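# Split magnet block stack into two equal stacks

## Task

Divide the tall stack of magnet blocks into two tidy stacks of the same height on the bench, keeping the neighbouring row upright and still roughly grouped. The result must stay in place without the robot holding it, and at the end both grippers must release and move away.

## Robot and tools

Robot: two six-joint arms, left_arm and right_arm, each with a parallel two-finger gripper. Their URDF roots sit in the scene frame at left_arm (-0.021, +0.329, 0) m, quat_wxyz (+0.995, 0, 0, +0.100), and right_arm (+0.049, -0.307, 0) m, quat_wxyz (+0.997, 0, 0, -0.073). The arm names are labels only; they do not correspond to sides of any camera image.

Scene frame: origin on the table top midway between the arms, +z up, +x outward over the table, left_arm on the +y side. All reported gripper poses use this frame.

Tool execute_actions, argument actions: a list holding zero or one item. An empty list sends nothing and returns the current state with pictures. A motion item is {"rows": [...], "steps": n}, where n is 7 to 15 (default 15), each step lasting 1/30 s. rows holds 1 to 15 rows; each row feeds one step, and the final row repeats if rows run out before steps. A wait item is {"steps": n} with n up to 300; it adds no command and returns once n steps have elapsed since the previous result, with thinking time counted within them. Optional pictures: true attaches camera images to a motion result.

Each row is one flat list of 14 numbers covering both arms, even when only one moves: left_arm waist, shoulder, elbow, wrist pitch, wrist yaw, wrist roll, opening, then the same seven for right_arm. The six joint values are absolute target angles in radians, in the same form the Joint positions line shows; they are not offsets. Nominal ranges: waist -2.618 to 3.054, shoulder 0.000 to 3.142, elbow 0.000 to 3.142, wrist pitch -1.571 to 1.571, wrist yaw -1.571 to 1.571, wrist roll -2.094 to 2.094. A target more than 0.036 rad outside a range, and beyond the joint's last reported angle, gets the whole call refused. True ends may differ from these by up to 0.036 rad; over-asks are clipped there and the result notes "joint sent to its limit" (possibly referring to an earlier action). Opening is an absolute value from -1 (closed) to +1 (fully open, about 0.094 m between pads).

Motion limits: each step, a joint's target is held within a fixed lead of its measured angle (waist 0.202, shoulder 0.258, elbow 0.238, wrist pitch 0.573, wrist yaw and roll 0.522 rad), and targets implying more than 70 mm of gripper travel from its current spot are scaled back, so long moves need several calls. Between calls the arms keep heading to the last row sent, until everything has nearly stopped or a step is HELD.

Each result is captured 7 steps before its action finishes; those steps then play out while you reply, and the next action begins only afterward.

Result lines: the state line gives each gripper's end_effector_position (m) and end_effector_quat_wxyz in the scene frame; the point lies between the finger pads, about 1 cm behind the tips, and may be off, more so at long reach. Fingers point along gripper +z and close along its y axis. Joint positions and Joint velocities list each arm's six joints (rad, rad/s) followed by pad gap (m, m/s). grip_measured is the finger opening on the command scale, with a fixed per-gripper error of about 1 mm. To grasp, command about 0.03 below grip_measured for a firm hold, less for a gentle one; the pad force caps near 50 to 62 N and is weaker on parts under about 2 mm thick. "joint command not followed" means a clearance check altered or blocked some joint targets; HELD marks steps where the row was partly or wholly not sent. Joint torques follow Joint positions order without the gripper and include offsets, friction and noise. MOTOR HOT appears from 75 °C; at 90 °C the arm halts for 10 s, and at 100 °C it goes limp and drops; both are reported as OVER-TEMPERATURE FAULT. Avoid holding loads long.

Cameras: cam_head_left, cam_head_right, cam_left_wrist, cam_right_wrist, each 504x504, with calibration given (intrinsics, distortion, world-to-camera transforms), accurate to within a few degrees and millimetres.

zoom_image: camera (one of the four names) and region [x0, y0, x1, y1] in pixels of that camera's latest full image, origin top-left, at most 504 by 504; returns an enlarged view.

read_manual: optional section ("licences"), returns URDF licence text; no motion.

finished_scene: scene (integer, the current scene number) ends and grades that scene permanently and opens the next. Replying with no tool call ends everything.

Cautions: nothing may leave the table. Do not let the arms collide or press on each other. Avoid drops, slips, slamming, hard pushes and knocking over the neighbouring row. Brief external tugs on held parts or pushes on loose objects may occur. Faster, smoother work with less effort is better. Before finishing, open both grippers and pull them away so the stacks stand on their own.

Each tool is called after ">>>" as a command line: name --argument value for each argument, lists and objects as JSON in quotes; but a table of rows of numbers goes row by row, as --pt "numbers of a row", without its own name.

## Session

>>> execute_actions --actions '[]'

Scene clock: 0.00 s of 4600.00 s.
left_arm: end_effector_position=(+0.2079, +0.3457, +0.1646) grip_measured=+1.000 end_effector_quat_wxyz=(+0.123, -0.278, +0.872, -0.384) | right_arm: end_effector_position=(+0.4964, -0.2453, +0.2763) grip_measured=+1.000 end_effector_quat_wxyz=(+0.485, -0.161, +0.859, +0.019)
Joint positions: left_arm=[ 0.478  1.304  0.991 -1.324  0.828  0.091  0.094] | right_arm=[ 0.236  1.462  1.328 -0.427 -0.113 -0.217  0.094]
Joint velocities: left_arm=[ 0.007 -0.012 -0.022  0.022  0.051  0.037  0.   ] | right_arm=[-0.017 -0.002 -0.007  0.037 -0.066 -0.11   0.   ]
Joint torques (N m, as the arm reports them, + toward a larger angle): no reading

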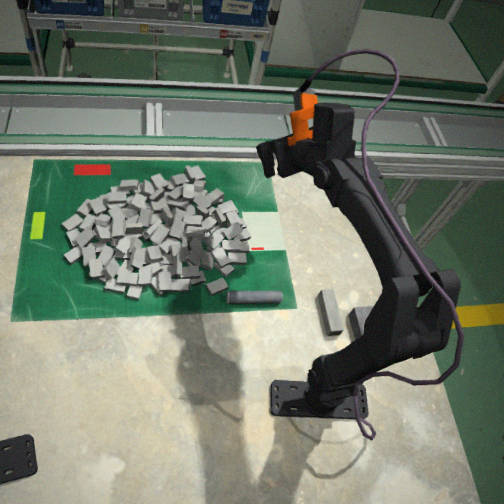

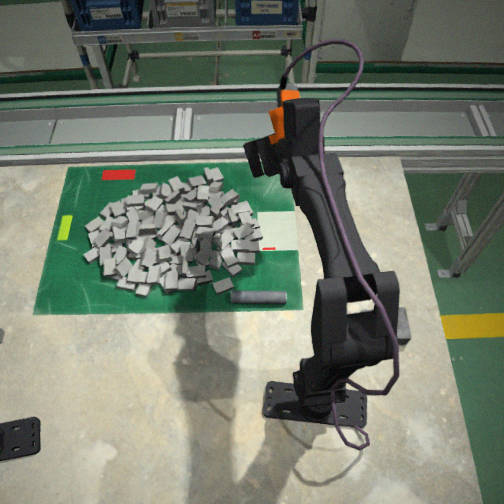

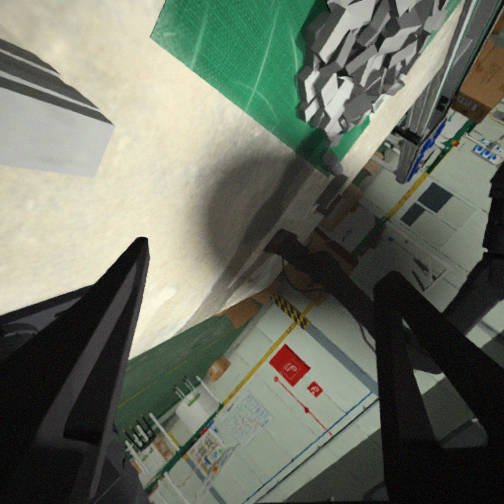

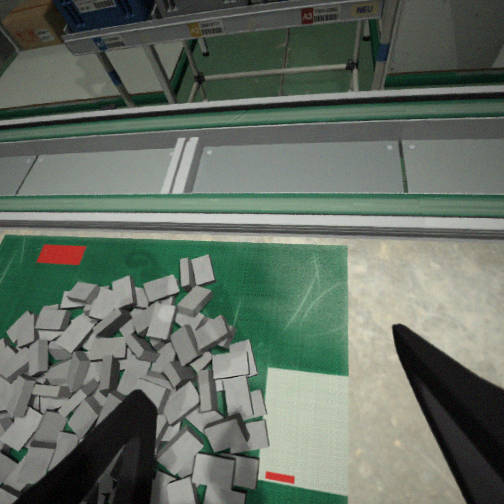

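>>> zoom_image --camera "cam_head_left" --region '[280, 250, 440, 410]'

>>> zoom_image --camera "cam_left_wrist" --region '[0, 0, 200, 200]'

>>> zoom_image --camera "cam_head_right" --region '[0, 260, 160, 420]'

>>> zoom_image --camera "cam_left_wrist" --region '[260, 120, 420, 280]'

Region (280, 250, 440, 410) of cam_head_left's 504x504 image, scaled by 3.150, with more detail than that image has.

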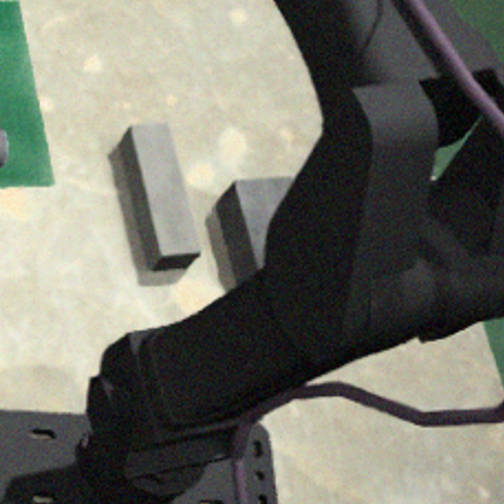

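Region (0, 0, 200, 200) of cam_left_wrist's 504x504 image, scaled by 2.520, with more detail than that image has.

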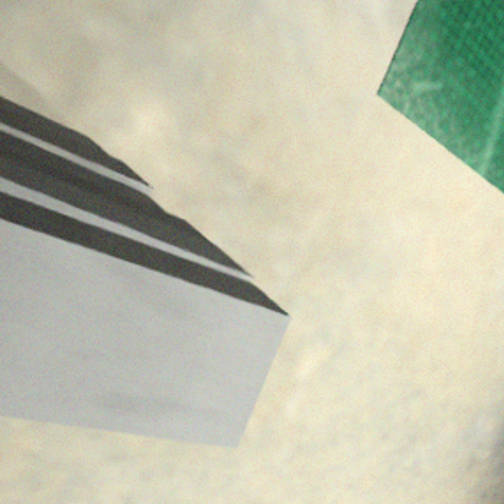

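Region (0, 260, 160, 420) of cam_head_right's 504x504 image, scaled by 3.150, with more detail than that image has.

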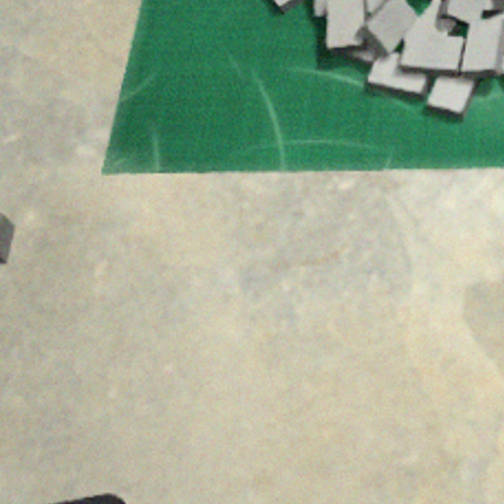

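Region (260, 120, 420, 280) of cam_left_wrist's 504x504 image, scaled by 3.150, with more detail than that image has.

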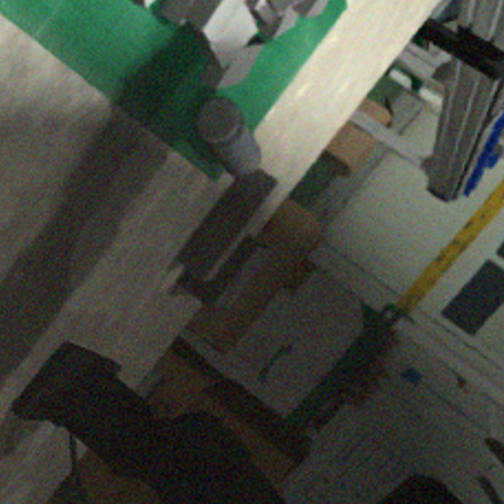

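>>> execute_actions --actions '[{"rows": [ [0.478,1.29,0.995,-1.32,0.828,0.091,1, 0.25,1.463,1.32,-0.41,-0.112,-0.215,1], [0.478,1.265,1.0,-1.31,0.828,0.091,1, 0.28,1.465,1.30,-0.37,-0.11,-0.21,1], [0.478,1.23,1.01,-1.30,0.828,0.09,1, 0.32,1.468,1.27,-0.32,-0.105,-0.20,1], [0.475,1.19,1.02,-1.285,0.82,0.09,1, 0.37,1.472,1.235,-0.26,-0.10,-0.19,1], [0.47,1.14,1.03,-1.27,0.81,0.085,1, 0.43,1.477,1.19,-0.19,-0.095,-0.18,1], [0.46,1.09,1.045,-1.25,0.79,0.08,1, 0.49,1.482,1.145,-0.12,-0.09,-0.17,1], [0.445,1.04,1.06,-1.235,0.76,0.075,1, 0.55,1.487,1.10,-0.05,-0.085,-0.16,1], [0.43,0.99,1.07,-1.22,0.72,0.07,1, 0.61,1.492,1.055,0.02,-0.08,-0.15,1], [0.41,0.94,1.08,-1.205,0.67,0.065,1, 0.67,1.497,1.01,0.09,-0.075,-0.14,1], [0.385,0.89,1.09,-1.19,0.62,0.06,1, 0.73,1.502,0.965,0.165,-0.07,-0.13,1], [0.36,0.85,1.10,-1.175,0.56,0.055,1, 0.79,1.507,0.92,0.24,-0.065,-0.12,1], [0.33,0.81,1.11,-1.16,0.50,0.05,1, 0.85,1.512,0.875,0.315,-0.06,-0.11,1], [0.30,0.77,1.12,-1.15,0.43,0.045,1, 0.91,1.517,0.83,0.39,-0.055,-0.10,1], [0.27,0.74,1.125,-1.14,0.36,0.04,1, 0.97,1.52,0.785,0.465,-0.05,-0.09,1], [0.11,0.655,1.14,-1.117,0.0,0.0,1, 1.446,1.557,0.414,1.043,0,0,1] ], "steps": 15}]'

>>> execute_actions --actions '[{"steps": 30}]' --pictures true

Scene clock: 4.97 s of 4600.00 s.
left_arm: end_effector_position=(+0.2039, +0.3470, +0.1960) grip_measured=+1.000 end_effector_quat_wxyz=(+0.217, -0.231, +0.893, -0.319) | right_arm: end_effector_position=(+0.4813, -0.1420, +0.2497) grip_measured=+1.000 end_effector_quat_wxyz=(+0.511, -0.241, +0.822, +0.073)
Joint positions: left_arm=[ 0.462  1.11   1.01  -1.283  0.775  0.079  0.094] | right_arm=[ 0.474  1.465  1.166 -0.189 -0.087 -0.189  0.094]
Joint velocities: left_arm=[-0.335 -1.536  0.349  0.344 -0.505 -0.095  0.   ] | right_arm=[ 1.668  0.115 -1.14   1.326 -0.037  0.198  0.   ]
Joint torques (N m, as the arm reports them, + toward a larger angle): left_arm=[-0.97 -3.79 10.47  0.95  0.71  0.06] | right_arm=[ 0.32 -5.61  6.36  1.15  0.06  0.09]
Steps of this call (steps 1 to 90: nothing new was sent; then 1.70 s passed at rest; steps 91 to 98: the first 8 steps of this action). Readings (joint positions):
91: left_arm=[0.478 1.304 0.991 -1.324 0.827 0.091] | right_arm=[0.237 1.462 1.328 -0.426 -0.113 -0.217]
92: left_arm=[0.478 1.302 0.991 -1.324 0.825 0.090] | right_arm=[0.241 1.462 1.325 -0.417 -0.111 -0.217]
94: left_arm=[0.478 1.278 0.991 -1.318 0.818 0.089] | right_arm=[0.277 1.462 1.300 -0.365 -0.101 -0.211]
98: the state above

Scene clock: 5.97 s of 4600.00 s.
left_arm: end_effector_position=(+0.1639, +0.3890, +0.2906) grip_measured=+1.000 end_effector_quat_wxyz=(+0.432, -0.139, +0.889, +0.066) | right_arm: end_effector_position=(+0.1539, +0.0970, +0.1480) grip_measured=+1.000 end_effector_quat_wxyz=(+0.522, -0.464, +0.592, +0.402)
Joint positions: left_arm=[ 0.119  0.649  1.128 -1.146  0.01   0.004  0.094] | right_arm=[ 1.454  1.571  0.403  1.036 -0.012 -0.009  0.094]
Joint velocities: left_arm=[-0.002 -0.007 -0.007 -0.022 -0.037 -0.022  0.   ] | right_arm=[-0.002  0.002 -0.007 -0.066 -0.007  0.022  0.   ]
Joint torques (N m, as the arm reports them, + toward a larger angle): left_arm=[-0.75  2.45  7.41  2.38 -0.07 -0.06] | right_arm=[-0.5  -6.5   6.47  1.56  0.14  0.09]
Kept back: nothing.
Steps of this call (steps 1 to 7: the last 7 steps of your previous action; steps 8 to 30: the robot went on to your last target). Readings (joint positions):
1: left_arm=[0.447 1.056 1.024 -1.271 0.753 0.076] | right_arm=[0.535 1.470 1.124 -0.140 -0.086 -0.183]
2: left_arm=[0.428 1.001 1.039 -1.257 0.726 0.072] | right_arm=[0.597 1.477 1.079 -0.085 -0.084 -0.176]
4: left_arm=[0.380 0.896 1.069 -1.228 0.657 0.065] | right_arm=[0.725 1.493 0.984 0.037 -0.078 -0.159]
8: left_arm=[0.200 0.721 1.108 -1.173 0.379 0.039] | right_arm=[1.005 1.532 0.741 0.401 -0.050 -0.096]
30: the state above
camera_calibration (this result's frames):
cam_left_wrist: T_world_to_cam=[[0.430589, -0.883747, 0.183261, 0.228538], [-0.902198, -0.427107, 0.0601443, 0.30898], [0.0251197, -0.191235, -0.981223, 0.459558], [0, 0, 0, 1]] pos_world=[0.168812, 0.421821, 0.390463]
cam_right_wrist: T_world_to_cam=[[0.898265, -0.258271, -0.355551, -0.057064], [-0.439228, -0.501706, -0.745231, 0.273107], [0.0140893, 0.825583, -0.564105, 0.102276], [0, 0, 0, 1]] pos_world=[0.169774, 0.0378437, 0.240933]

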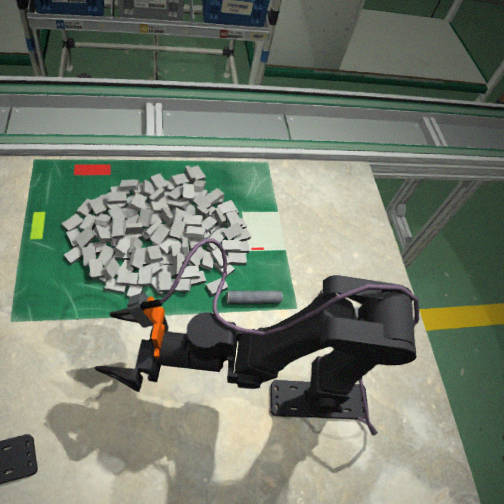

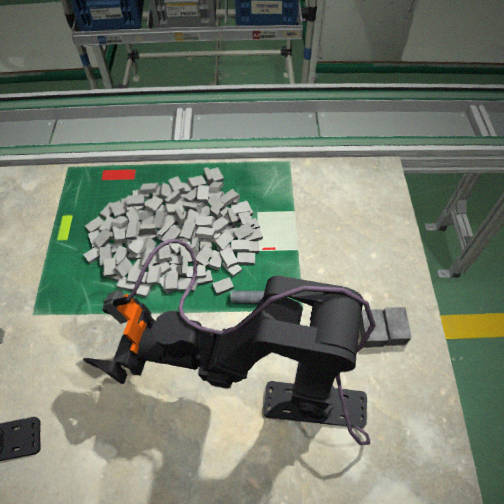

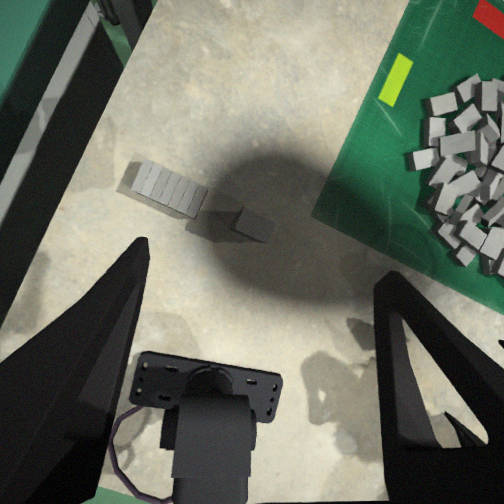

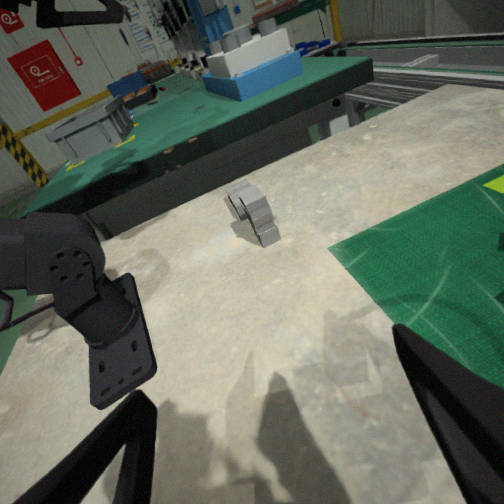

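>>> zoom_image --camera "cam_right_wrist" --region '[205, 165, 305, 265]'

>>> zoom_image --camera "cam_left_wrist" --region '[110, 120, 290, 300]'

Region (205, 165, 305, 265) of cam_right_wrist's 504x504 image, scaled by 5.040, with more detail than that image has.

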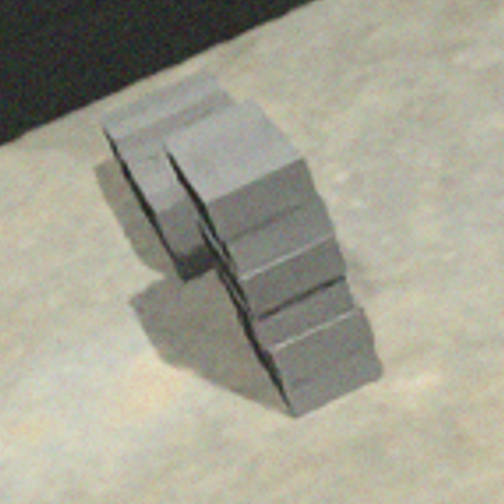

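Region (110, 120, 290, 300) of cam_left_wrist's 504x504 image, scaled by 2.800, with more detail than that image has.

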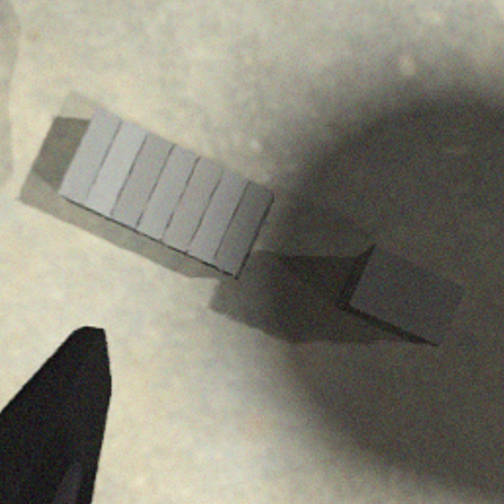

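>>> zoom_image --camera "cam_right_wrist" --region '[230, 185, 290, 250]'

>>> zoom_image --camera "cam_left_wrist" --region '[220, 195, 290, 255]'

Region (230, 185, 290, 250) of cam_right_wrist's 504x504 image, scaled by 7.754, with more detail than that image has; it fills the left 465 columns of this view, and the rest is white.

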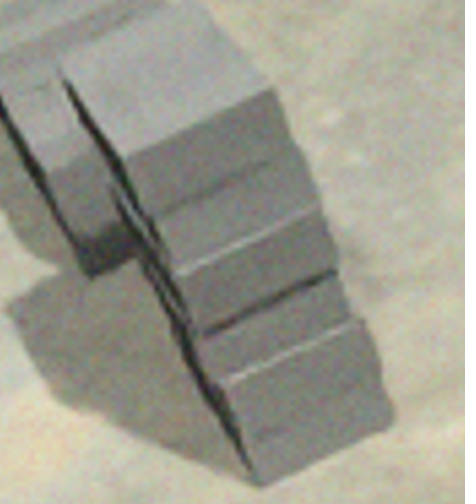

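Region (220, 195, 290, 255) of cam_left_wrist's 504x504 image, scaled by 7.200, with more detail than that image has; it fills the top 432 rows of this view, and the rest is white.

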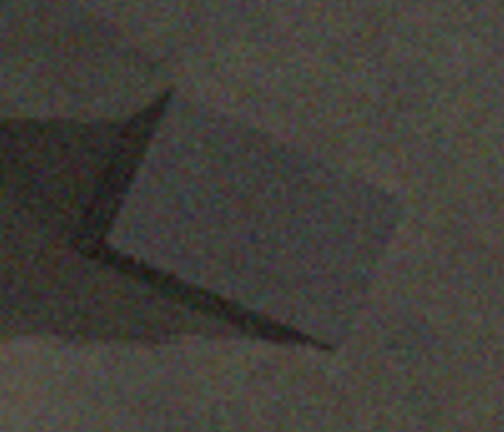

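>>> execute_actions --actions '[{"rows": [ [0.11,0.656,1.14,-1.118,0,0,1, 1.446,1.557,0.414,1.043,0,0,1], [0.109,0.659,1.14,-1.119,0,0.001,1, 1.446,1.557,0.414,1.043,0,0,1], [0.108,0.667,1.139,-1.120,0,0.003,0.99, 1.446,1.557,0.414,1.043,0,0,1], [0.105,0.681,1.139,-1.122,0,0.006,0.95, 1.446,1.557,0.414,1.043,0,0,1], [0.101,0.703,1.137,-1.125,0,0.011,0.92, 1.446,1.557,0.414,1.043,0,0,1], [0.096,0.732,1.136,-1.131,0,0.018,0.89, 1.446,1.557,0.414,1.043,0,0,1], [0.090,0.768,1.134,-1.137,0,0.026,0.86, 1.446,1.557,0.414,1.043,0,0,1], [0.082,0.811,1.131,-1.144,0,0.036,0.83, 1.446,1.557,0.414,1.043,0,0,1], [0.073,0.860,1.128,-1.153,0,0.047,0.79, 1.446,1.557,0.414,1.043,0,0,1], [0.064,0.913,1.125,-1.162,0,0.059,0.75, 1.446,1.557,0.414,1.043,0,0,1], [0.053,0.970,1.122,-1.172,0,0.072,0.71, 1.446,1.557,0.414,1.043,0,0,1], [0.043,1.028,1.119,-1.183,0,0.085,0.67, 1.446,1.557,0.414,1.043,0,0,1], [0.033,1.085,1.116,-1.193,0,0.098,0.62, 1.446,1.557,0.414,1.043,0,0,1], [0.022,1.142,1.113,-1.203,0,0.111,0.57, 1.446,1.557,0.414,1.043,0,0,1], [0.013,1.195,1.110,-1.212,0,0.123,0.53, 1.446,1.557,0.414,1.043,0,0,1] ], "steps": 15}]'

>>> execute_actions --actions '[{"rows": [ [0.004,1.244,1.107,-1.221,0,0.134,0.49, 1.446,1.557,0.414,1.043,0,0,1], [-0.004,1.287,1.104,-1.228,0,0.144,0.45, 1.446,1.557,0.414,1.043,0,0,1], [-0.010,1.323,1.102,-1.234,0,0.152,0.42, 1.446,1.557,0.414,1.043,0,0,1], [-0.015,1.352,1.101,-1.240,0,0.159,0.39, 1.446,1.557,0.414,1.043,0,0,1], [-0.019,1.374,1.099,-1.243,0,0.164,0.37, 1.446,1.557,0.414,1.043,0,0,1], [-0.022,1.388,1.099,-1.246,0,0.167,0.36, 1.446,1.557,0.414,1.043,0,0,1], [-0.023,1.396,1.098,-1.247,0,0.169,0.35, 1.446,1.557,0.414,1.043,0,0,1], [-0.024,1.400,1.098,-1.248,0,0.170,0.35, 1.446,1.557,0.414,1.043,0,0,1] ], "steps": 15}]'

>>> execute_actions --actions '[{"steps": 10}]' --pictures true

Scene clock: 17.43 s of 4600.00 s.
left_arm: end_effector_position=(+0.1763, +0.3901, +0.2770) grip_measured=+0.845 end_effector_quat_wxyz=(+0.398, -0.132, +0.906, +0.060) | right_arm: end_effector_position=(+0.1541, +0.0970, +0.1489) grip_measured=+1.000 end_effector_quat_wxyz=(+0.523, -0.462, +0.592, +0.403)
Joint positions: left_arm=[ 0.102  0.723  1.128 -1.147  0.006  0.011  0.087] | right_arm=[ 1.454  1.571  0.403  1.04  -0.011 -0.007  0.094]
Joint velocities: left_arm=[-0.173  0.911  0.002  0.037  0.007  0.139 -0.026] | right_arm=[-0.002 -0.002 -0.002 -0.022  0.037  0.037  0.   ]
Joint torques (N m, as the arm reports them, + toward a larger angle): left_arm=[-0.78  3.86  6.91  2.01 -0.06  0.09] | right_arm=[-0.58 -6.53  6.49  1.57  0.15  0.1 ]
Steps of this call (steps 1 to 15: the robot went on to your last target; steps 16 to 90: nothing new was sent; then 8.20 s passed at rest; steps 91 to 98: the first 8 steps of this action). Readings (joint positions):
91: left_arm=[0.119 0.649 1.128 -1.146 0.007 0.004] | right_arm=[1.454 1.571 0.403 1.040 -0.011 -0.008]
92: left_arm=[0.119 0.649 1.128 -1.146 0.007 0.004] | right_arm=[1.454 1.571 0.403 1.040 -0.011 -0.008]
94: left_arm=[0.119 0.653 1.128 -1.146 0.007 0.004] | right_arm=[1.454 1.571 0.403 1.040 -0.011 -0.007]
98: the state above

Scene clock: 17.93 s of 4600.00 s.
left_arm: end_effector_position=(+0.2142, +0.3734, +0.1127) grip_measured=+0.354 end_effector_quat_wxyz=(+0.022, -0.022, +0.999, +0.002) | right_arm: end_effector_position=(+0.1541, +0.0970, +0.1489) grip_measured=+1.000 end_effector_quat_wxyz=(+0.523, -0.462, +0.592, +0.403)
Joint positions: left_arm=[-0.013  1.408  1.095 -1.213  0.003  0.142  0.064] | right_arm=[ 1.454  1.571  0.403  1.04  -0.011 -0.007  0.094]
Joint velocities: left_arm=[-0.066  0.247 -0.042 -0.3   -0.007  0.095 -0.003] | right_arm=[ 0.002 -0.002 -0.017 -0.066  0.007 -0.007  0.   ]
Joint torques (N m, as the arm reports them, + toward a larger angle): left_arm=[-0.64 -5.84  7.41  0.51 -0.03  0.09] | right_arm=[-0.58 -6.54  6.47  1.58  0.13  0.09]
Steps of this call (steps 1 to 7: the last 7 steps of your previous action; steps 8 to 15: the first 8 steps of this action). Readings (joint positions):
8: left_arm=[0.029 1.162 1.127 -1.167 0.004 0.082] | right_arm=[1.454 1.571 0.403 1.040 -0.011 -0.007]
9: left_arm=[0.020 1.217 1.123 -1.171 0.003 0.093] | right_arm=[1.454 1.571 0.403 1.040 -0.011 -0.007]
11: left_arm=[0.004 1.310 1.113 -1.183 0.003 0.113] | right_arm=[1.454 1.571 0.403 1.040 -0.011 -0.007]
15: the state above

Scene clock: 18.27 s of 4600.00 s.
left_arm: end_effector_position=(+0.2079, +0.3719, +0.1110) grip_measured=+0.353 end_effector_quat_wxyz=(+0.007, -0.012, +1.000, -0.000) | right_arm: end_effector_position=(+0.1541, +0.0970, +0.1489) grip_measured=+1.000 end_effector_quat_wxyz=(+0.523, -0.462, +0.592, +0.403)
Joint positions: left_arm=[-0.015  1.414  1.094 -1.238  0.003  0.161  0.064] | right_arm=[ 1.454  1.571  0.403  1.04  -0.011 -0.007  0.094]
Joint velocities: left_arm=[ 0.007 -0.002  0.017 -0.037 -0.037 -0.007  0.   ] | right_arm=[ 0.007  0.002 -0.002  0.007 -0.022 -0.037  0.   ]
Joint torques (N m, as the arm reports them, + toward a larger angle): left_arm=[-0.68 -5.08  7.08  0.37 -0.02  0.09] | right_arm=[-0.53 -6.56  6.48  1.57  0.14  0.1 ]
Kept back: nothing.
Steps of this call (steps 1 to 7: the last 7 steps of your previous action; steps 8 to 10: the robot went on to your last target). Readings (joint positions):
1: left_arm=[-0.014 1.413 1.094 -1.220 0.003 0.146] | right_arm=[1.454 1.571 0.403 1.040 -0.011 -0.007]
2: left_arm=[-0.015 1.414 1.094 -1.225 0.003 0.150] | right_arm=[1.454 1.571 0.403 1.040 -0.011 -0.007]
4: left_arm=[-0.015 1.414 1.094 -1.231 0.003 0.155] | right_arm=[1.454 1.571 0.403 1.040 -0.011 -0.007]
8: left_arm=[-0.015 1.414 1.094 -1.237 0.003 0.160] | right_arm=[1.454 1.571 0.403 1.040 -0.011 -0.007]
10: the state above
camera_calibration (this result's frames):
cam_left_wrist: T_world_to_cam=[[0.252714, -0.967528, 0.00495021, 0.315307], [-0.572568, -0.145424, 0.806856, 0.096007], [-0.779937, -0.206738, -0.590727, 0.408794], [0, 0, 0, 1]] pos_world=[0.294122, 0.403543, 0.162461]
cam_right_wrist: T_world_to_cam=[[0.897946, -0.258025, -0.356534, -0.0567465], [-0.439845, -0.498211, -0.747209, 0.273993], [0.0151692, 0.827773, -0.560858, 0.101884], [0, 0, 0, 1]] pos_world=[0.169924, 0.0375279, 0.241641]

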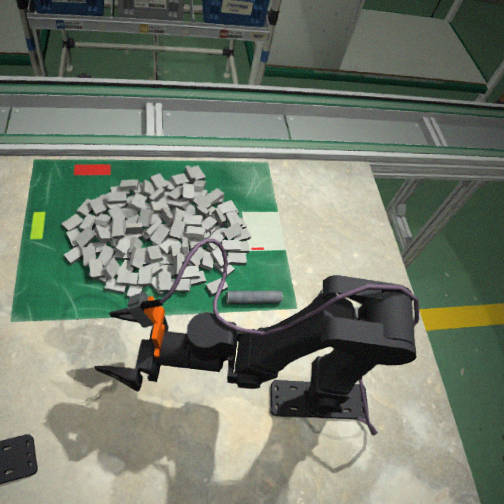

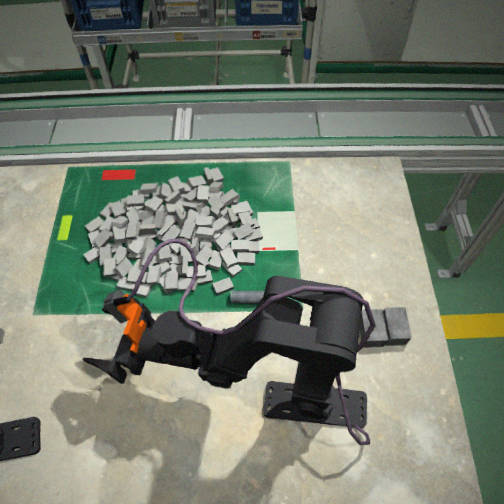

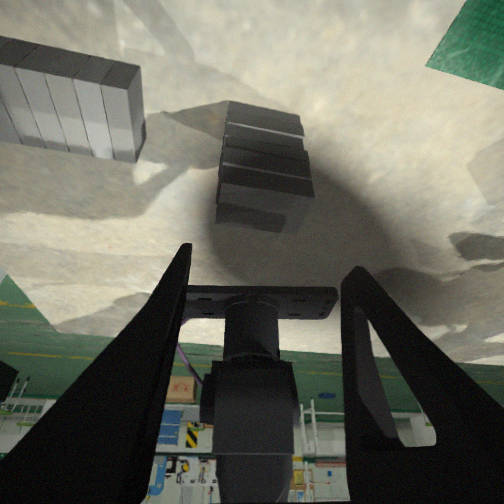

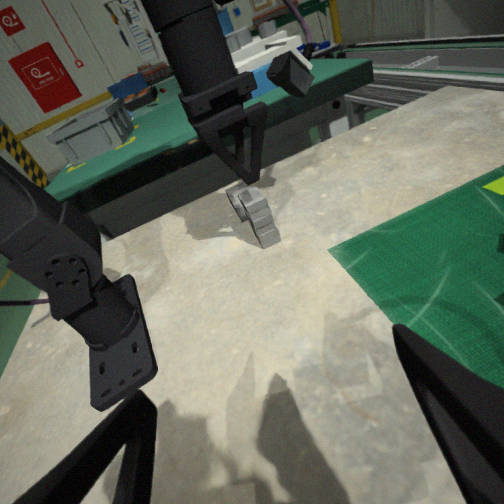

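>>> zoom_image --camera "cam_left_wrist" --region '[170, 90, 380, 300]'

>>> zoom_image --camera "cam_right_wrist" --region '[180, 90, 340, 250]'

>>> zoom_image --camera "cam_left_wrist" --region '[200, 95, 340, 235]'

Region (170, 90, 380, 300) of cam_left_wrist's 504x504 image, scaled by 2.400, with more detail than that image has.

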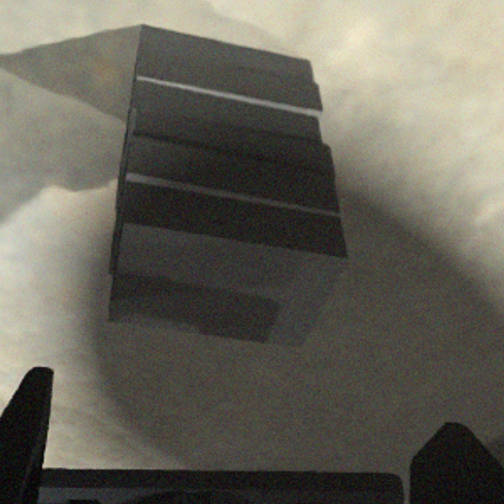

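Region (180, 90, 340, 250) of cam_right_wrist's 504x504 image, scaled by 3.150, with more detail than that image has.

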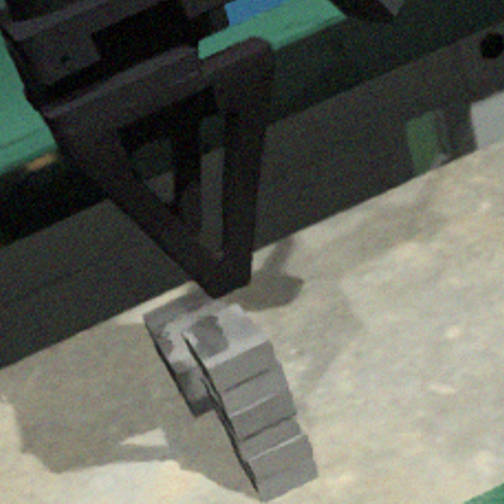

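Region (200, 95, 340, 235) of cam_left_wrist's 504x504 image, scaled by 3.600, with more detail than that image has.

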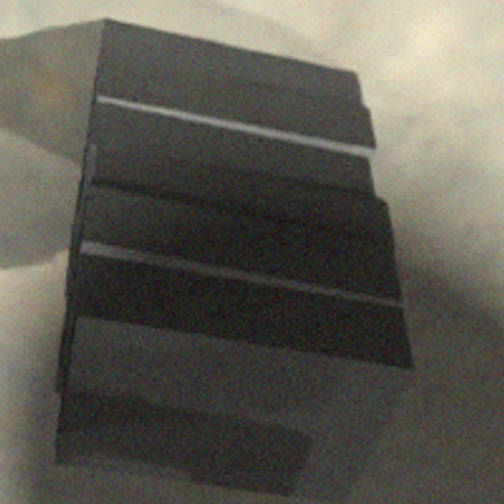

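>>> execute_actions --actions '[{"rows": [ [-0.016,1.400,1.0975,-1.245,0,0.162,0.35, 1.446,1.557,0.414,1.043,0,0,1], [-0.008,1.401,1.0944,-1.238,0,0.154,0.35, 1.446,1.557,0.414,1.043,0,0,1], [-0.002,1.402,1.0872,-1.225,0,0.146,0.35, 1.446,1.557,0.414,1.043,0,0,1], [0.003,1.405,1.0752,-1.205,0,0.140,0.35, 1.446,1.557,0.414,1.043,0,0,1], [0.006,1.409,1.0587,-1.180,0,0.136,0.35, 1.446,1.557,0.414,1.043,0,0,1], [0.008,1.413,1.0386,-1.150,0,0.133,0.35, 1.446,1.557,0.414,1.043,0,0,1], [0.008,1.418,1.0162,-1.120,0,0.133,0.35, 1.446,1.557,0.414,1.043,0,0,1], [0.008,1.423,0.9928,-1.092,0,0.133,0.35, 1.446,1.557,0.414,1.043,0,0,1], [0.008,1.428,0.9704,-1.066,0,0.133,0.35, 1.446,1.557,0.414,1.043,0,0,1], [0.008,1.432,0.9503,-1.044,0,0.133,0.35, 1.446,1.557,0.414,1.043,0,0,1], [0.008,1.436,0.9338,-1.028,0,0.133,0.35, 1.446,1.557,0.414,1.043,0,0,1], [0.008,1.439,0.9218,-1.018,0,0.133,0.35, 1.446,1.557,0.414,1.043,0,0,1], [0.008,1.440,0.9146,-1.014,0,0.133,0.35, 1.446,1.557,0.414,1.043,0,0,1], [0.008,1.441,0.9115,-1.013,0,0.133,0.35, 1.446,1.557,0.414,1.043,0,0,1], [0.008,1.441,0.911,-1.013,0,0.133,0.35, 1.446,1.557,0.414,1.043,0,0,1] ], "steps": 15}]'

>>> execute_actions --actions '[{"steps": 20}]' --pictures true

Scene clock: 23.90 s of 4600.00 s.
left_arm: end_effector_position=(+0.2075, +0.3748, +0.0984) grip_measured=+0.353 end_effector_quat_wxyz=(+0.010, -0.025, +1.000, +0.000) | right_arm: end_effector_position=(+0.1541, +0.0970, +0.1489) grip_measured=+1.000 end_effector_quat_wxyz=(+0.523, -0.462, +0.592, +0.403)
Joint positions: left_arm=[-0.002  1.414  1.044 -1.182  0.003  0.147  0.064] | right_arm=[ 1.454  1.571  0.403  1.04  -0.011 -0.007  0.094]
Joint velocities: left_arm=[ 0.042 -0.002 -0.618  0.623 -0.051 -0.007 -0.   ] | right_arm=[ 0.007 -0.002  0.007 -0.007  0.037 -0.066  0.   ]
Joint torques (N m, as the arm reports them, + toward a larger angle): left_arm=[ 0.59 -3.36  5.51  0.5  -0.03 -0.06] | right_arm=[-0.59 -6.56  6.47  1.57  0.14  0.09]
Steps of this call (steps 1 to 30: the robot went on to your last target; steps 31 to 90: nothing new was sent; then 2.37 s passed at rest; steps 91 to 98: the first 8 steps of this action). Readings (joint positions):
91: left_arm=[-0.015 1.414 1.094 -1.240 0.003 0.164] | right_arm=[1.454 1.571 0.403 1.040 -0.011 -0.007]
92: left_arm=[-0.015 1.414 1.094 -1.240 0.003 0.163] | right_arm=[1.454 1.571 0.403 1.040 -0.011 -0.007]
94: left_arm=[-0.014 1.414 1.093 -1.239 0.003 0.159] | right_arm=[1.454 1.571 0.403 1.040 -0.011 -0.007]
98: the state above

Scene clock: 24.57 s of 4600.00 s.
left_arm: end_effector_position=(+0.2028, +0.3741, +0.0597) grip_measured=+0.353 end_effector_quat_wxyz=(+0.001, -0.030, +1.000, -0.001) | right_arm: end_effector_position=(+0.1542, +0.0970, +0.1490) grip_measured=+1.000 end_effector_quat_wxyz=(+0.523, -0.462, +0.592, +0.403)
Joint positions: left_arm=[-0.001  1.444  0.913 -1.038  0.003  0.139  0.064] | right_arm=[ 1.454  1.571  0.403  1.04  -0.011 -0.007  0.094]
Joint velocities: left_arm=[-0.012 -0.012 -0.012  0.007 -0.022  0.037  0.   ] | right_arm=[ 0.002  0.007  0.002 -0.022  0.066 -0.007  0.   ]
Joint torques (N m, as the arm reports them, + toward a larger angle): left_arm=[ 0.76 -4.42  6.3   0.66 -0.03 -0.06] | right_arm=[-0.62 -6.54  6.44  1.58  0.13  0.11]
Kept back: nothing.
Steps of this call (steps 1 to 7: the last 7 steps of your previous action; steps 8 to 20: the robot went on to your last target). Readings (joint positions):
1: left_arm=[-0.001 1.415 1.022 -1.162 0.003 0.146] | right_arm=[1.454 1.571 0.403 1.040 -0.011 -0.007]
2: left_arm=[-0.001 1.417 0.999 -1.143 0.003 0.144] | right_arm=[1.454 1.571 0.403 1.040 -0.011 -0.007]
4: left_arm=[-0.001 1.427 0.956 -1.109 0.003 0.143] | right_arm=[1.454 1.571 0.403 1.040 -0.011 -0.007]
8: left_arm=[-0.001 1.444 0.914 -1.074 0.003 0.141] | right_arm=[1.454 1.571 0.403 1.040 -0.011 -0.007]
20: the state above
camera_calibration (this result's frames):
cam_left_wrist: T_world_to_cam=[[0.286922, -0.957945, 0.00421067, 0.308537], [-0.558258, -0.163633, 0.813371, 0.138301], [-0.778475, -0.235725, -0.58173, 0.384996], [0, 0, 0, 1]] pos_world=[0.288391, 0.408945, 0.110175]
cam_right_wrist: T_world_to_cam=[[0.897981, -0.257894, -0.356541, -0.05673], [-0.439771, -0.497936, -0.747436, 0.274067], [0.0152247, 0.82798, -0.560551, 0.101853], [0, 0, 0, 1]] pos_world=[0.169918, 0.0375055, 0.241714]

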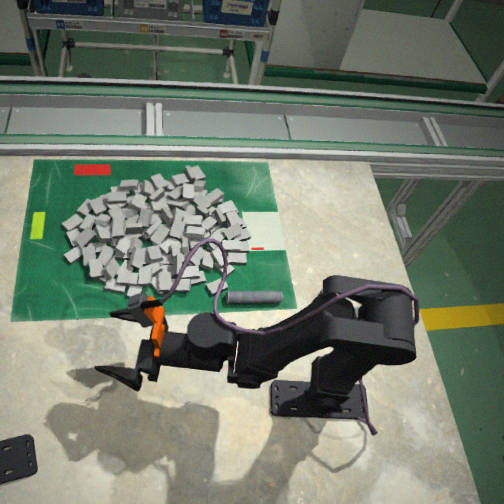

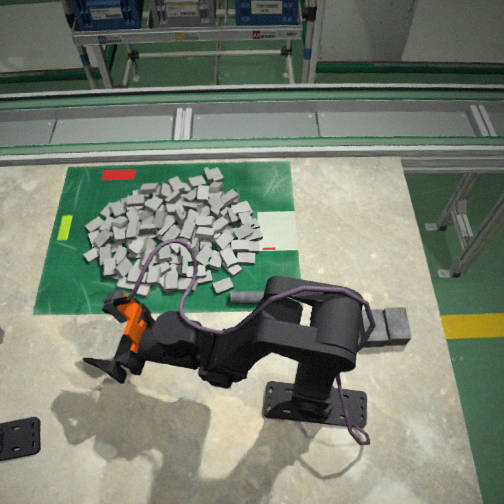

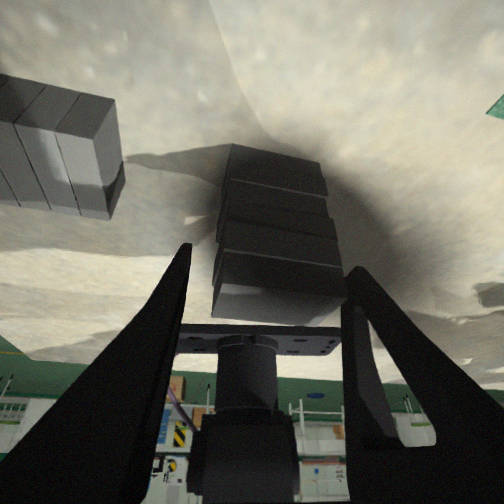

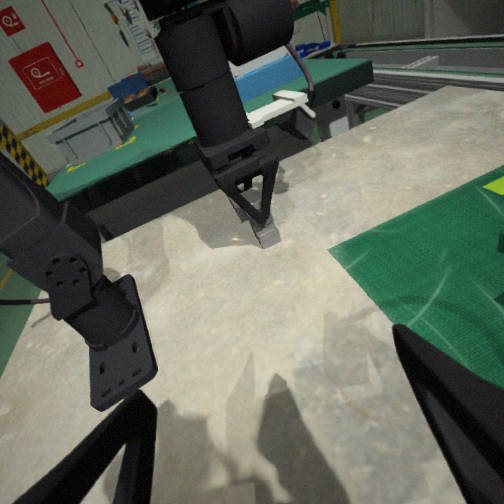

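>>> zoom_image --camera "cam_left_wrist" --region '[175, 135, 375, 335]'

>>> zoom_image --camera "cam_right_wrist" --region '[210, 160, 310, 260]'

>>> zoom_image --camera "cam_left_wrist" --region '[175, 170, 275, 270]'

>>> zoom_image --camera "cam_left_wrist" --region '[280, 190, 380, 290]'

Region (175, 135, 375, 335) of cam_left_wrist's 504x504 image, scaled by 2.520, with more detail than that image has.

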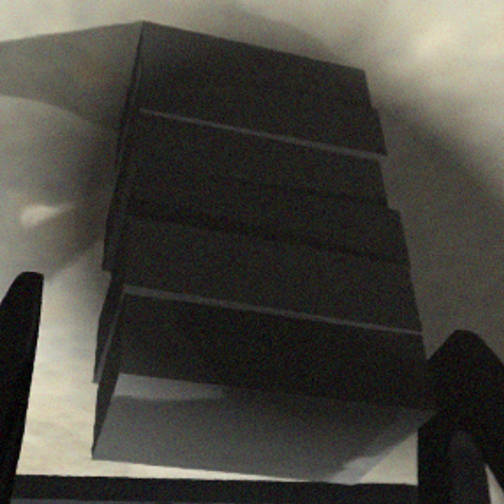

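Region (210, 160, 310, 260) of cam_right_wrist's 504x504 image, scaled by 5.040, with more detail than that image has.

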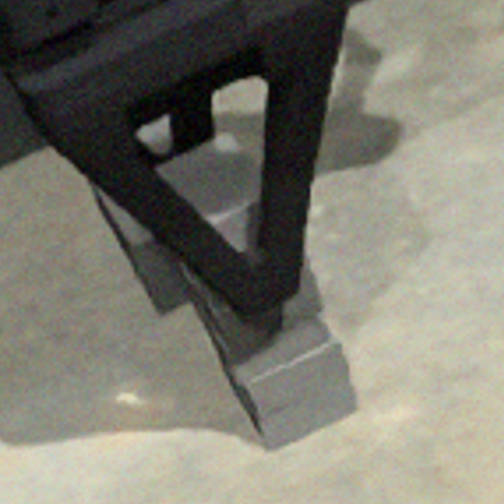

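Region (175, 170, 275, 270) of cam_left_wrist's 504x504 image, scaled by 5.040, with more detail than that image has.

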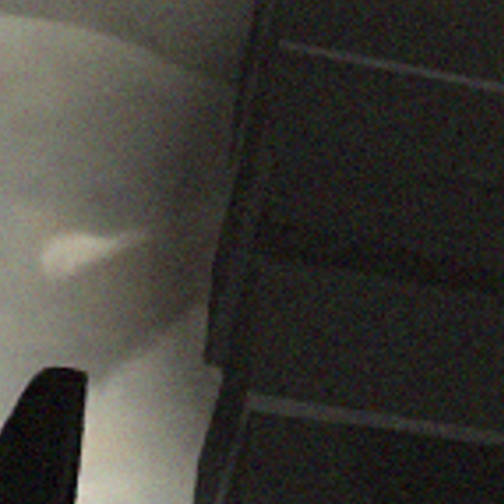

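Region (280, 190, 380, 290) of cam_left_wrist's 504x504 image, scaled by 5.040, with more detail than that image has.

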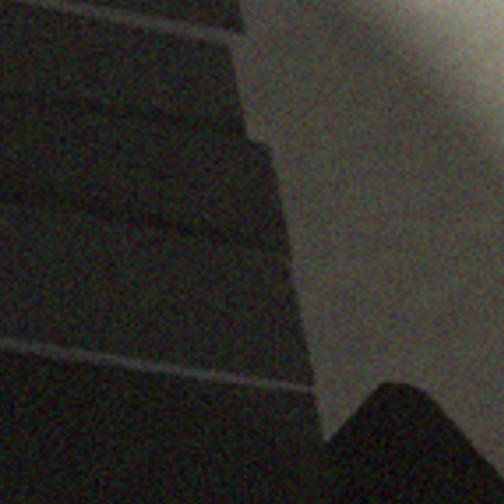

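>>> execute_actions --actions '[{"rows": [ [0.009,1.442,0.910,-1.005,0,0.133,0.33, 1.446,1.557,0.414,1.043,0,0,1], [0.010,1.444,0.908,-0.997,0,0.133,0.31, 1.446,1.557,0.414,1.043,0,0,1], [0.010,1.447,0.905,-0.989,0,0.133,0.28, 1.446,1.557,0.414,1.043,0,0,1], [0.010,1.451,0.902,-0.981,0,0.133,0.25, 1.446,1.557,0.414,1.043,0,0,1], [0.010,1.455,0.898,-0.974,0,0.133,0.22, 1.446,1.557,0.414,1.043,0,0,1], [0.010,1.459,0.894,-0.969,0,0.133,0.19, 1.446,1.557,0.414,1.043,0,0,1], [0.010,1.462,0.891,-0.966,0,0.133,0.16, 1.446,1.557,0.414,1.043,0,0,1], [0.010,1.465,0.889,-0.965,0,0.133,0.13, 1.446,1.557,0.414,1.043,0,0,1], [0.010,1.467,0.887,-0.965,0,0.133,0.10, 1.446,1.557,0.414,1.043,0,0,1], [0.010,1.468,0.886,-0.965,0,0.133,0.07, 1.446,1.557,0.414,1.043,0,0,1], [0.010,1.468,0.886,-0.965,0,0.133,0.05, 1.446,1.557,0.414,1.043,0,0,1], [0.010,1.468,0.886,-0.965,0,0.133,0.03, 1.446,1.557,0.414,1.043,0,0,1], [0.010,1.468,0.886,-0.965,0,0.133,0.01, 1.446,1.557,0.414,1.043,0,0,1], [0.010,1.468,0.886,-0.965,0,0.133,-0.01, 1.446,1.557,0.414,1.043,0,0,1], [0.010,1.468,0.886,-0.965,0,0.133,-0.02, 1.446,1.557,0.414,1.043,0,0,1] ], "steps": 15}]'

>>> execute_actions --actions '[{"steps": 14}]' --pictures true

Scene clock: 29.03 s of 4600.00 s.
left_arm: end_effector_position=(+0.2102, +0.3756, +0.0579) grip_measured=+0.145 end_effector_quat_wxyz=(+0.014, -0.030, +0.999, +0.001) | right_arm: end_effector_position=(+0.1542, +0.0970, +0.1490) grip_measured=+1.000 end_effector_quat_wxyz=(+0.523, -0.462, +0.592, +0.403)
Joint positions: left_arm=[-0.001  1.451  0.911 -1.003  0.003  0.139  0.054] | right_arm=[ 1.454  1.571  0.403  1.04  -0.011 -0.007  0.094]
Joint velocities: left_arm=[-0.017  0.071 -0.076  0.212 -0.007 -0.037 -0.025] | right_arm=[ 0.007 -0.012 -0.017  0.095 -0.007  0.022  0.   ]
Joint torques (N m, as the arm reports them, + toward a larger angle): left_arm=[ 0.92 -3.71  4.89  0.58 -0.01 -0.07] | right_arm=[-0.57 -6.48  6.51  1.58  0.13  0.09]
Steps of this call (steps 1 to 15: the robot went on to your last target; steps 16 to 90: nothing new was sent; then 1.20 s passed at rest; steps 91 to 98: the first 8 steps of this action). Readings (joint positions):
91: left_arm=[-0.001 1.444 0.913 -1.035 0.003 0.139] | right_arm=[1.454 1.571 0.403 1.040 -0.011 -0.007]
92: left_arm=[-0.001 1.444 0.913 -1.034 0.003 0.139] | right_arm=[1.454 1.571 0.403 1.040 -0.011 -0.007]
94: left_arm=[-0.001 1.444 0.913 -1.026 0.003 0.139] | right_arm=[1.454 1.571 0.403 1.040 -0.011 -0.007]
98: the state above

Scene clock: 29.50 s of 4600.00 s.
left_arm: end_effector_position=(+0.2073, +0.3750, +0.0506) grip_measured=-0.017 end_effector_quat_wxyz=(+0.005, -0.030, +1.000, -0.001) | right_arm: end_effector_position=(+0.1542, +0.0970, +0.1490) grip_measured=+1.000 end_effector_quat_wxyz=(+0.523, -0.462, +0.592, +0.403)
Joint positions: left_arm=[-0.001  1.466  0.894 -0.989  0.003  0.139  0.046] | right_arm=[ 1.454  1.571  0.403  1.04  -0.011 -0.007  0.094]
Joint velocities: left_arm=[ 0.032 -0.002 -0.002  0.022 -0.051  0.037 -0.001] | right_arm=[ 0.022 -0.007  0.002  0.051  0.081  0.007  0.   ]
Joint torques (N m, as the arm reports them, + toward a larger angle): left_arm=[ 0.91 -4.17  5.74  0.68 -0.03 -0.07] | right_arm=[-0.58 -6.54  6.47  1.57  0.12  0.1 ]
Kept back: nothing.
Steps of this call (steps 1 to 7: the last 7 steps of your previous action; steps 8 to 14: the robot went on to your last target). Readings (joint positions):
1: left_arm=[-0.001 1.454 0.908 -0.997 0.003 0.139] | right_arm=[1.454 1.571 0.403 1.040 -0.011 -0.007]
2: left_arm=[-0.001 1.458 0.904 -0.994 0.003 0.139] | right_arm=[1.454 1.571 0.403 1.040 -0.011 -0.007]
4: left_arm=[-0.001 1.463 0.897 -0.992 0.003 0.139] | right_arm=[1.454 1.571 0.403 1.040 -0.011 -0.007]
8: left_arm=[-0.001 1.466 0.894 -0.992 0.003 0.139] | right_arm=[1.454 1.571 0.403 1.040 -0.011 -0.007]
14: the state above
camera_calibration (this result's frames):
cam_left_wrist: T_world_to_cam=[[0.28725, -0.957843, 0.00498582, 0.308013], [-0.564866, -0.165191, 0.808479, 0.150562], [-0.773572, -0.235052, -0.588504, 0.382427], [0, 0, 0, 1]] pos_world=[0.292406, 0.409789, 0.101798]
cam_right_wrist: T_world_to_cam=[[0.897981, -0.257894, -0.356541, -0.05673], [-0.439771, -0.497936, -0.747436, 0.274067], [0.0152247, 0.82798, -0.560551, 0.101853], [0, 0, 0, 1]] pos_world=[0.169918, 0.0375055, 0.241714]

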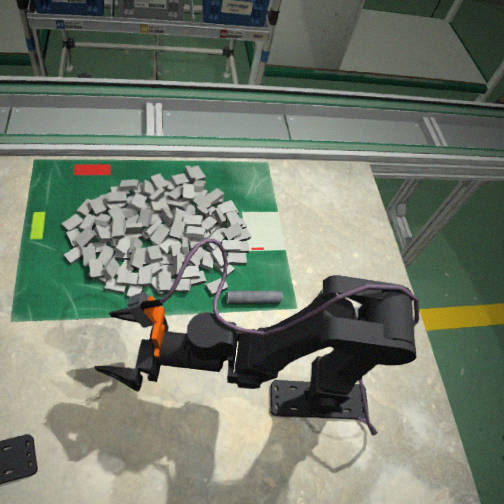

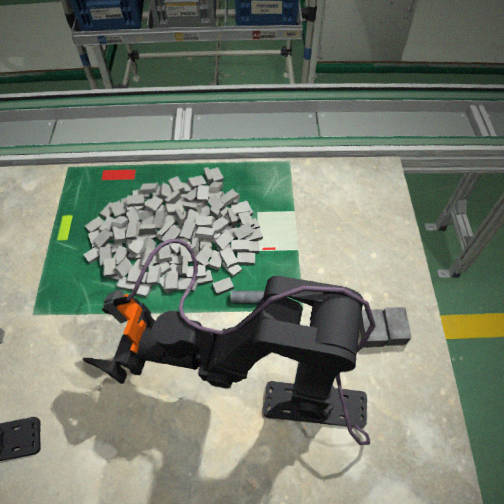

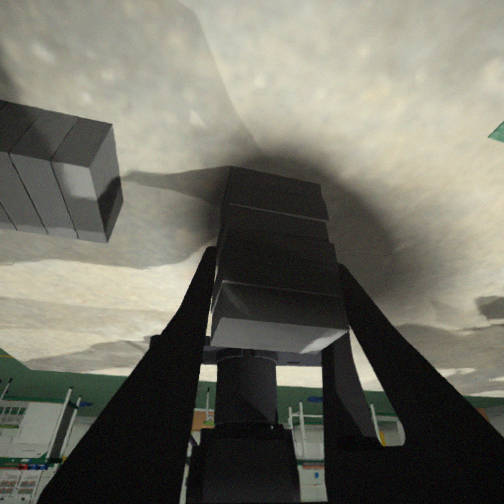

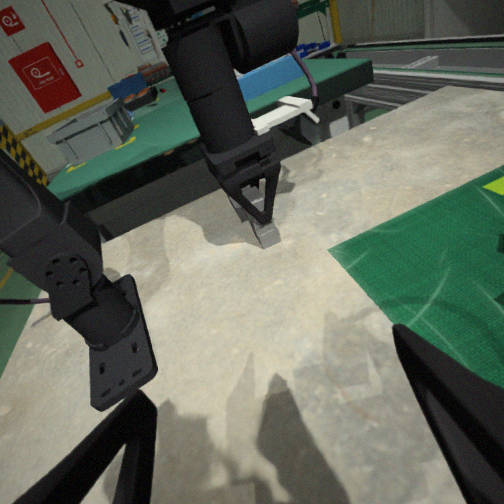

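>>> zoom_image --camera "cam_right_wrist" --region '[230, 185, 295, 250]'

>>> zoom_image --camera "cam_left_wrist" --region '[190, 155, 370, 335]'

>>> zoom_image --camera "cam_left_wrist" --region '[290, 200, 370, 280]'

>>> zoom_image --camera "cam_left_wrist" --region '[190, 200, 270, 280]'

Region (230, 185, 295, 250) of cam_right_wrist's 504x504 image, scaled by 7.754, with more detail than that image has.

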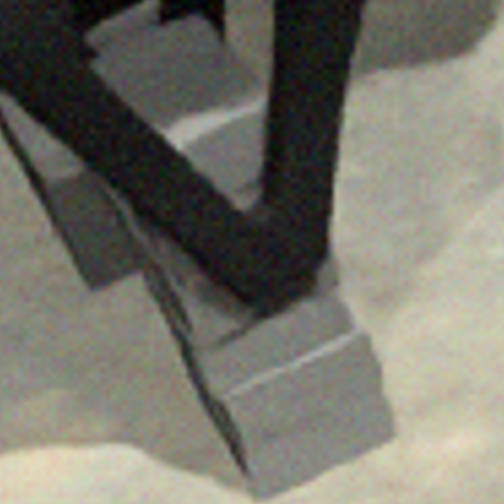

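Region (190, 155, 370, 335) of cam_left_wrist's 504x504 image, scaled by 2.800, with more detail than that image has.

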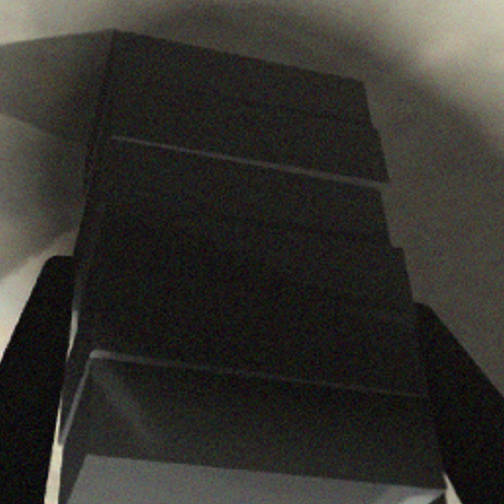

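Region (290, 200, 370, 280) of cam_left_wrist's 504x504 image, scaled by 6.300, with more detail than that image has.

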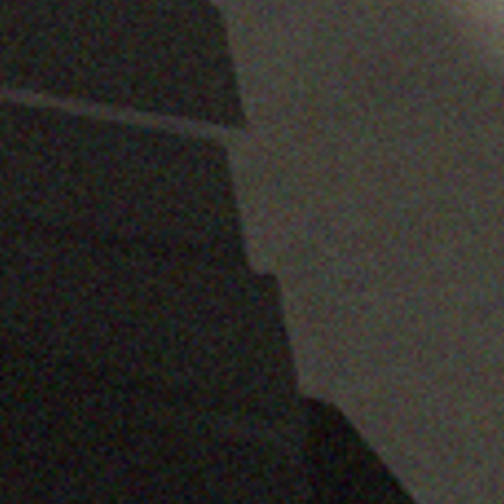

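Region (190, 200, 270, 280) of cam_left_wrist's 504x504 image, scaled by 6.300, with more detail than that image has.

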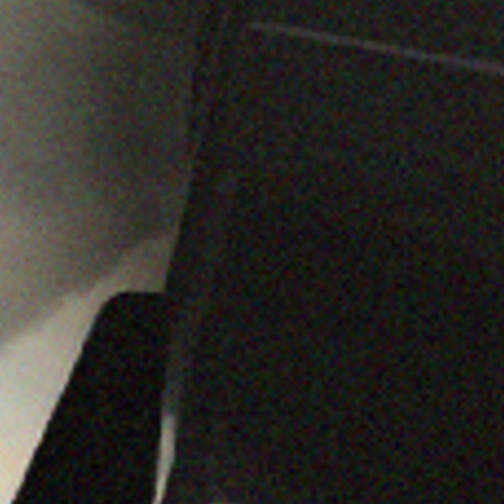

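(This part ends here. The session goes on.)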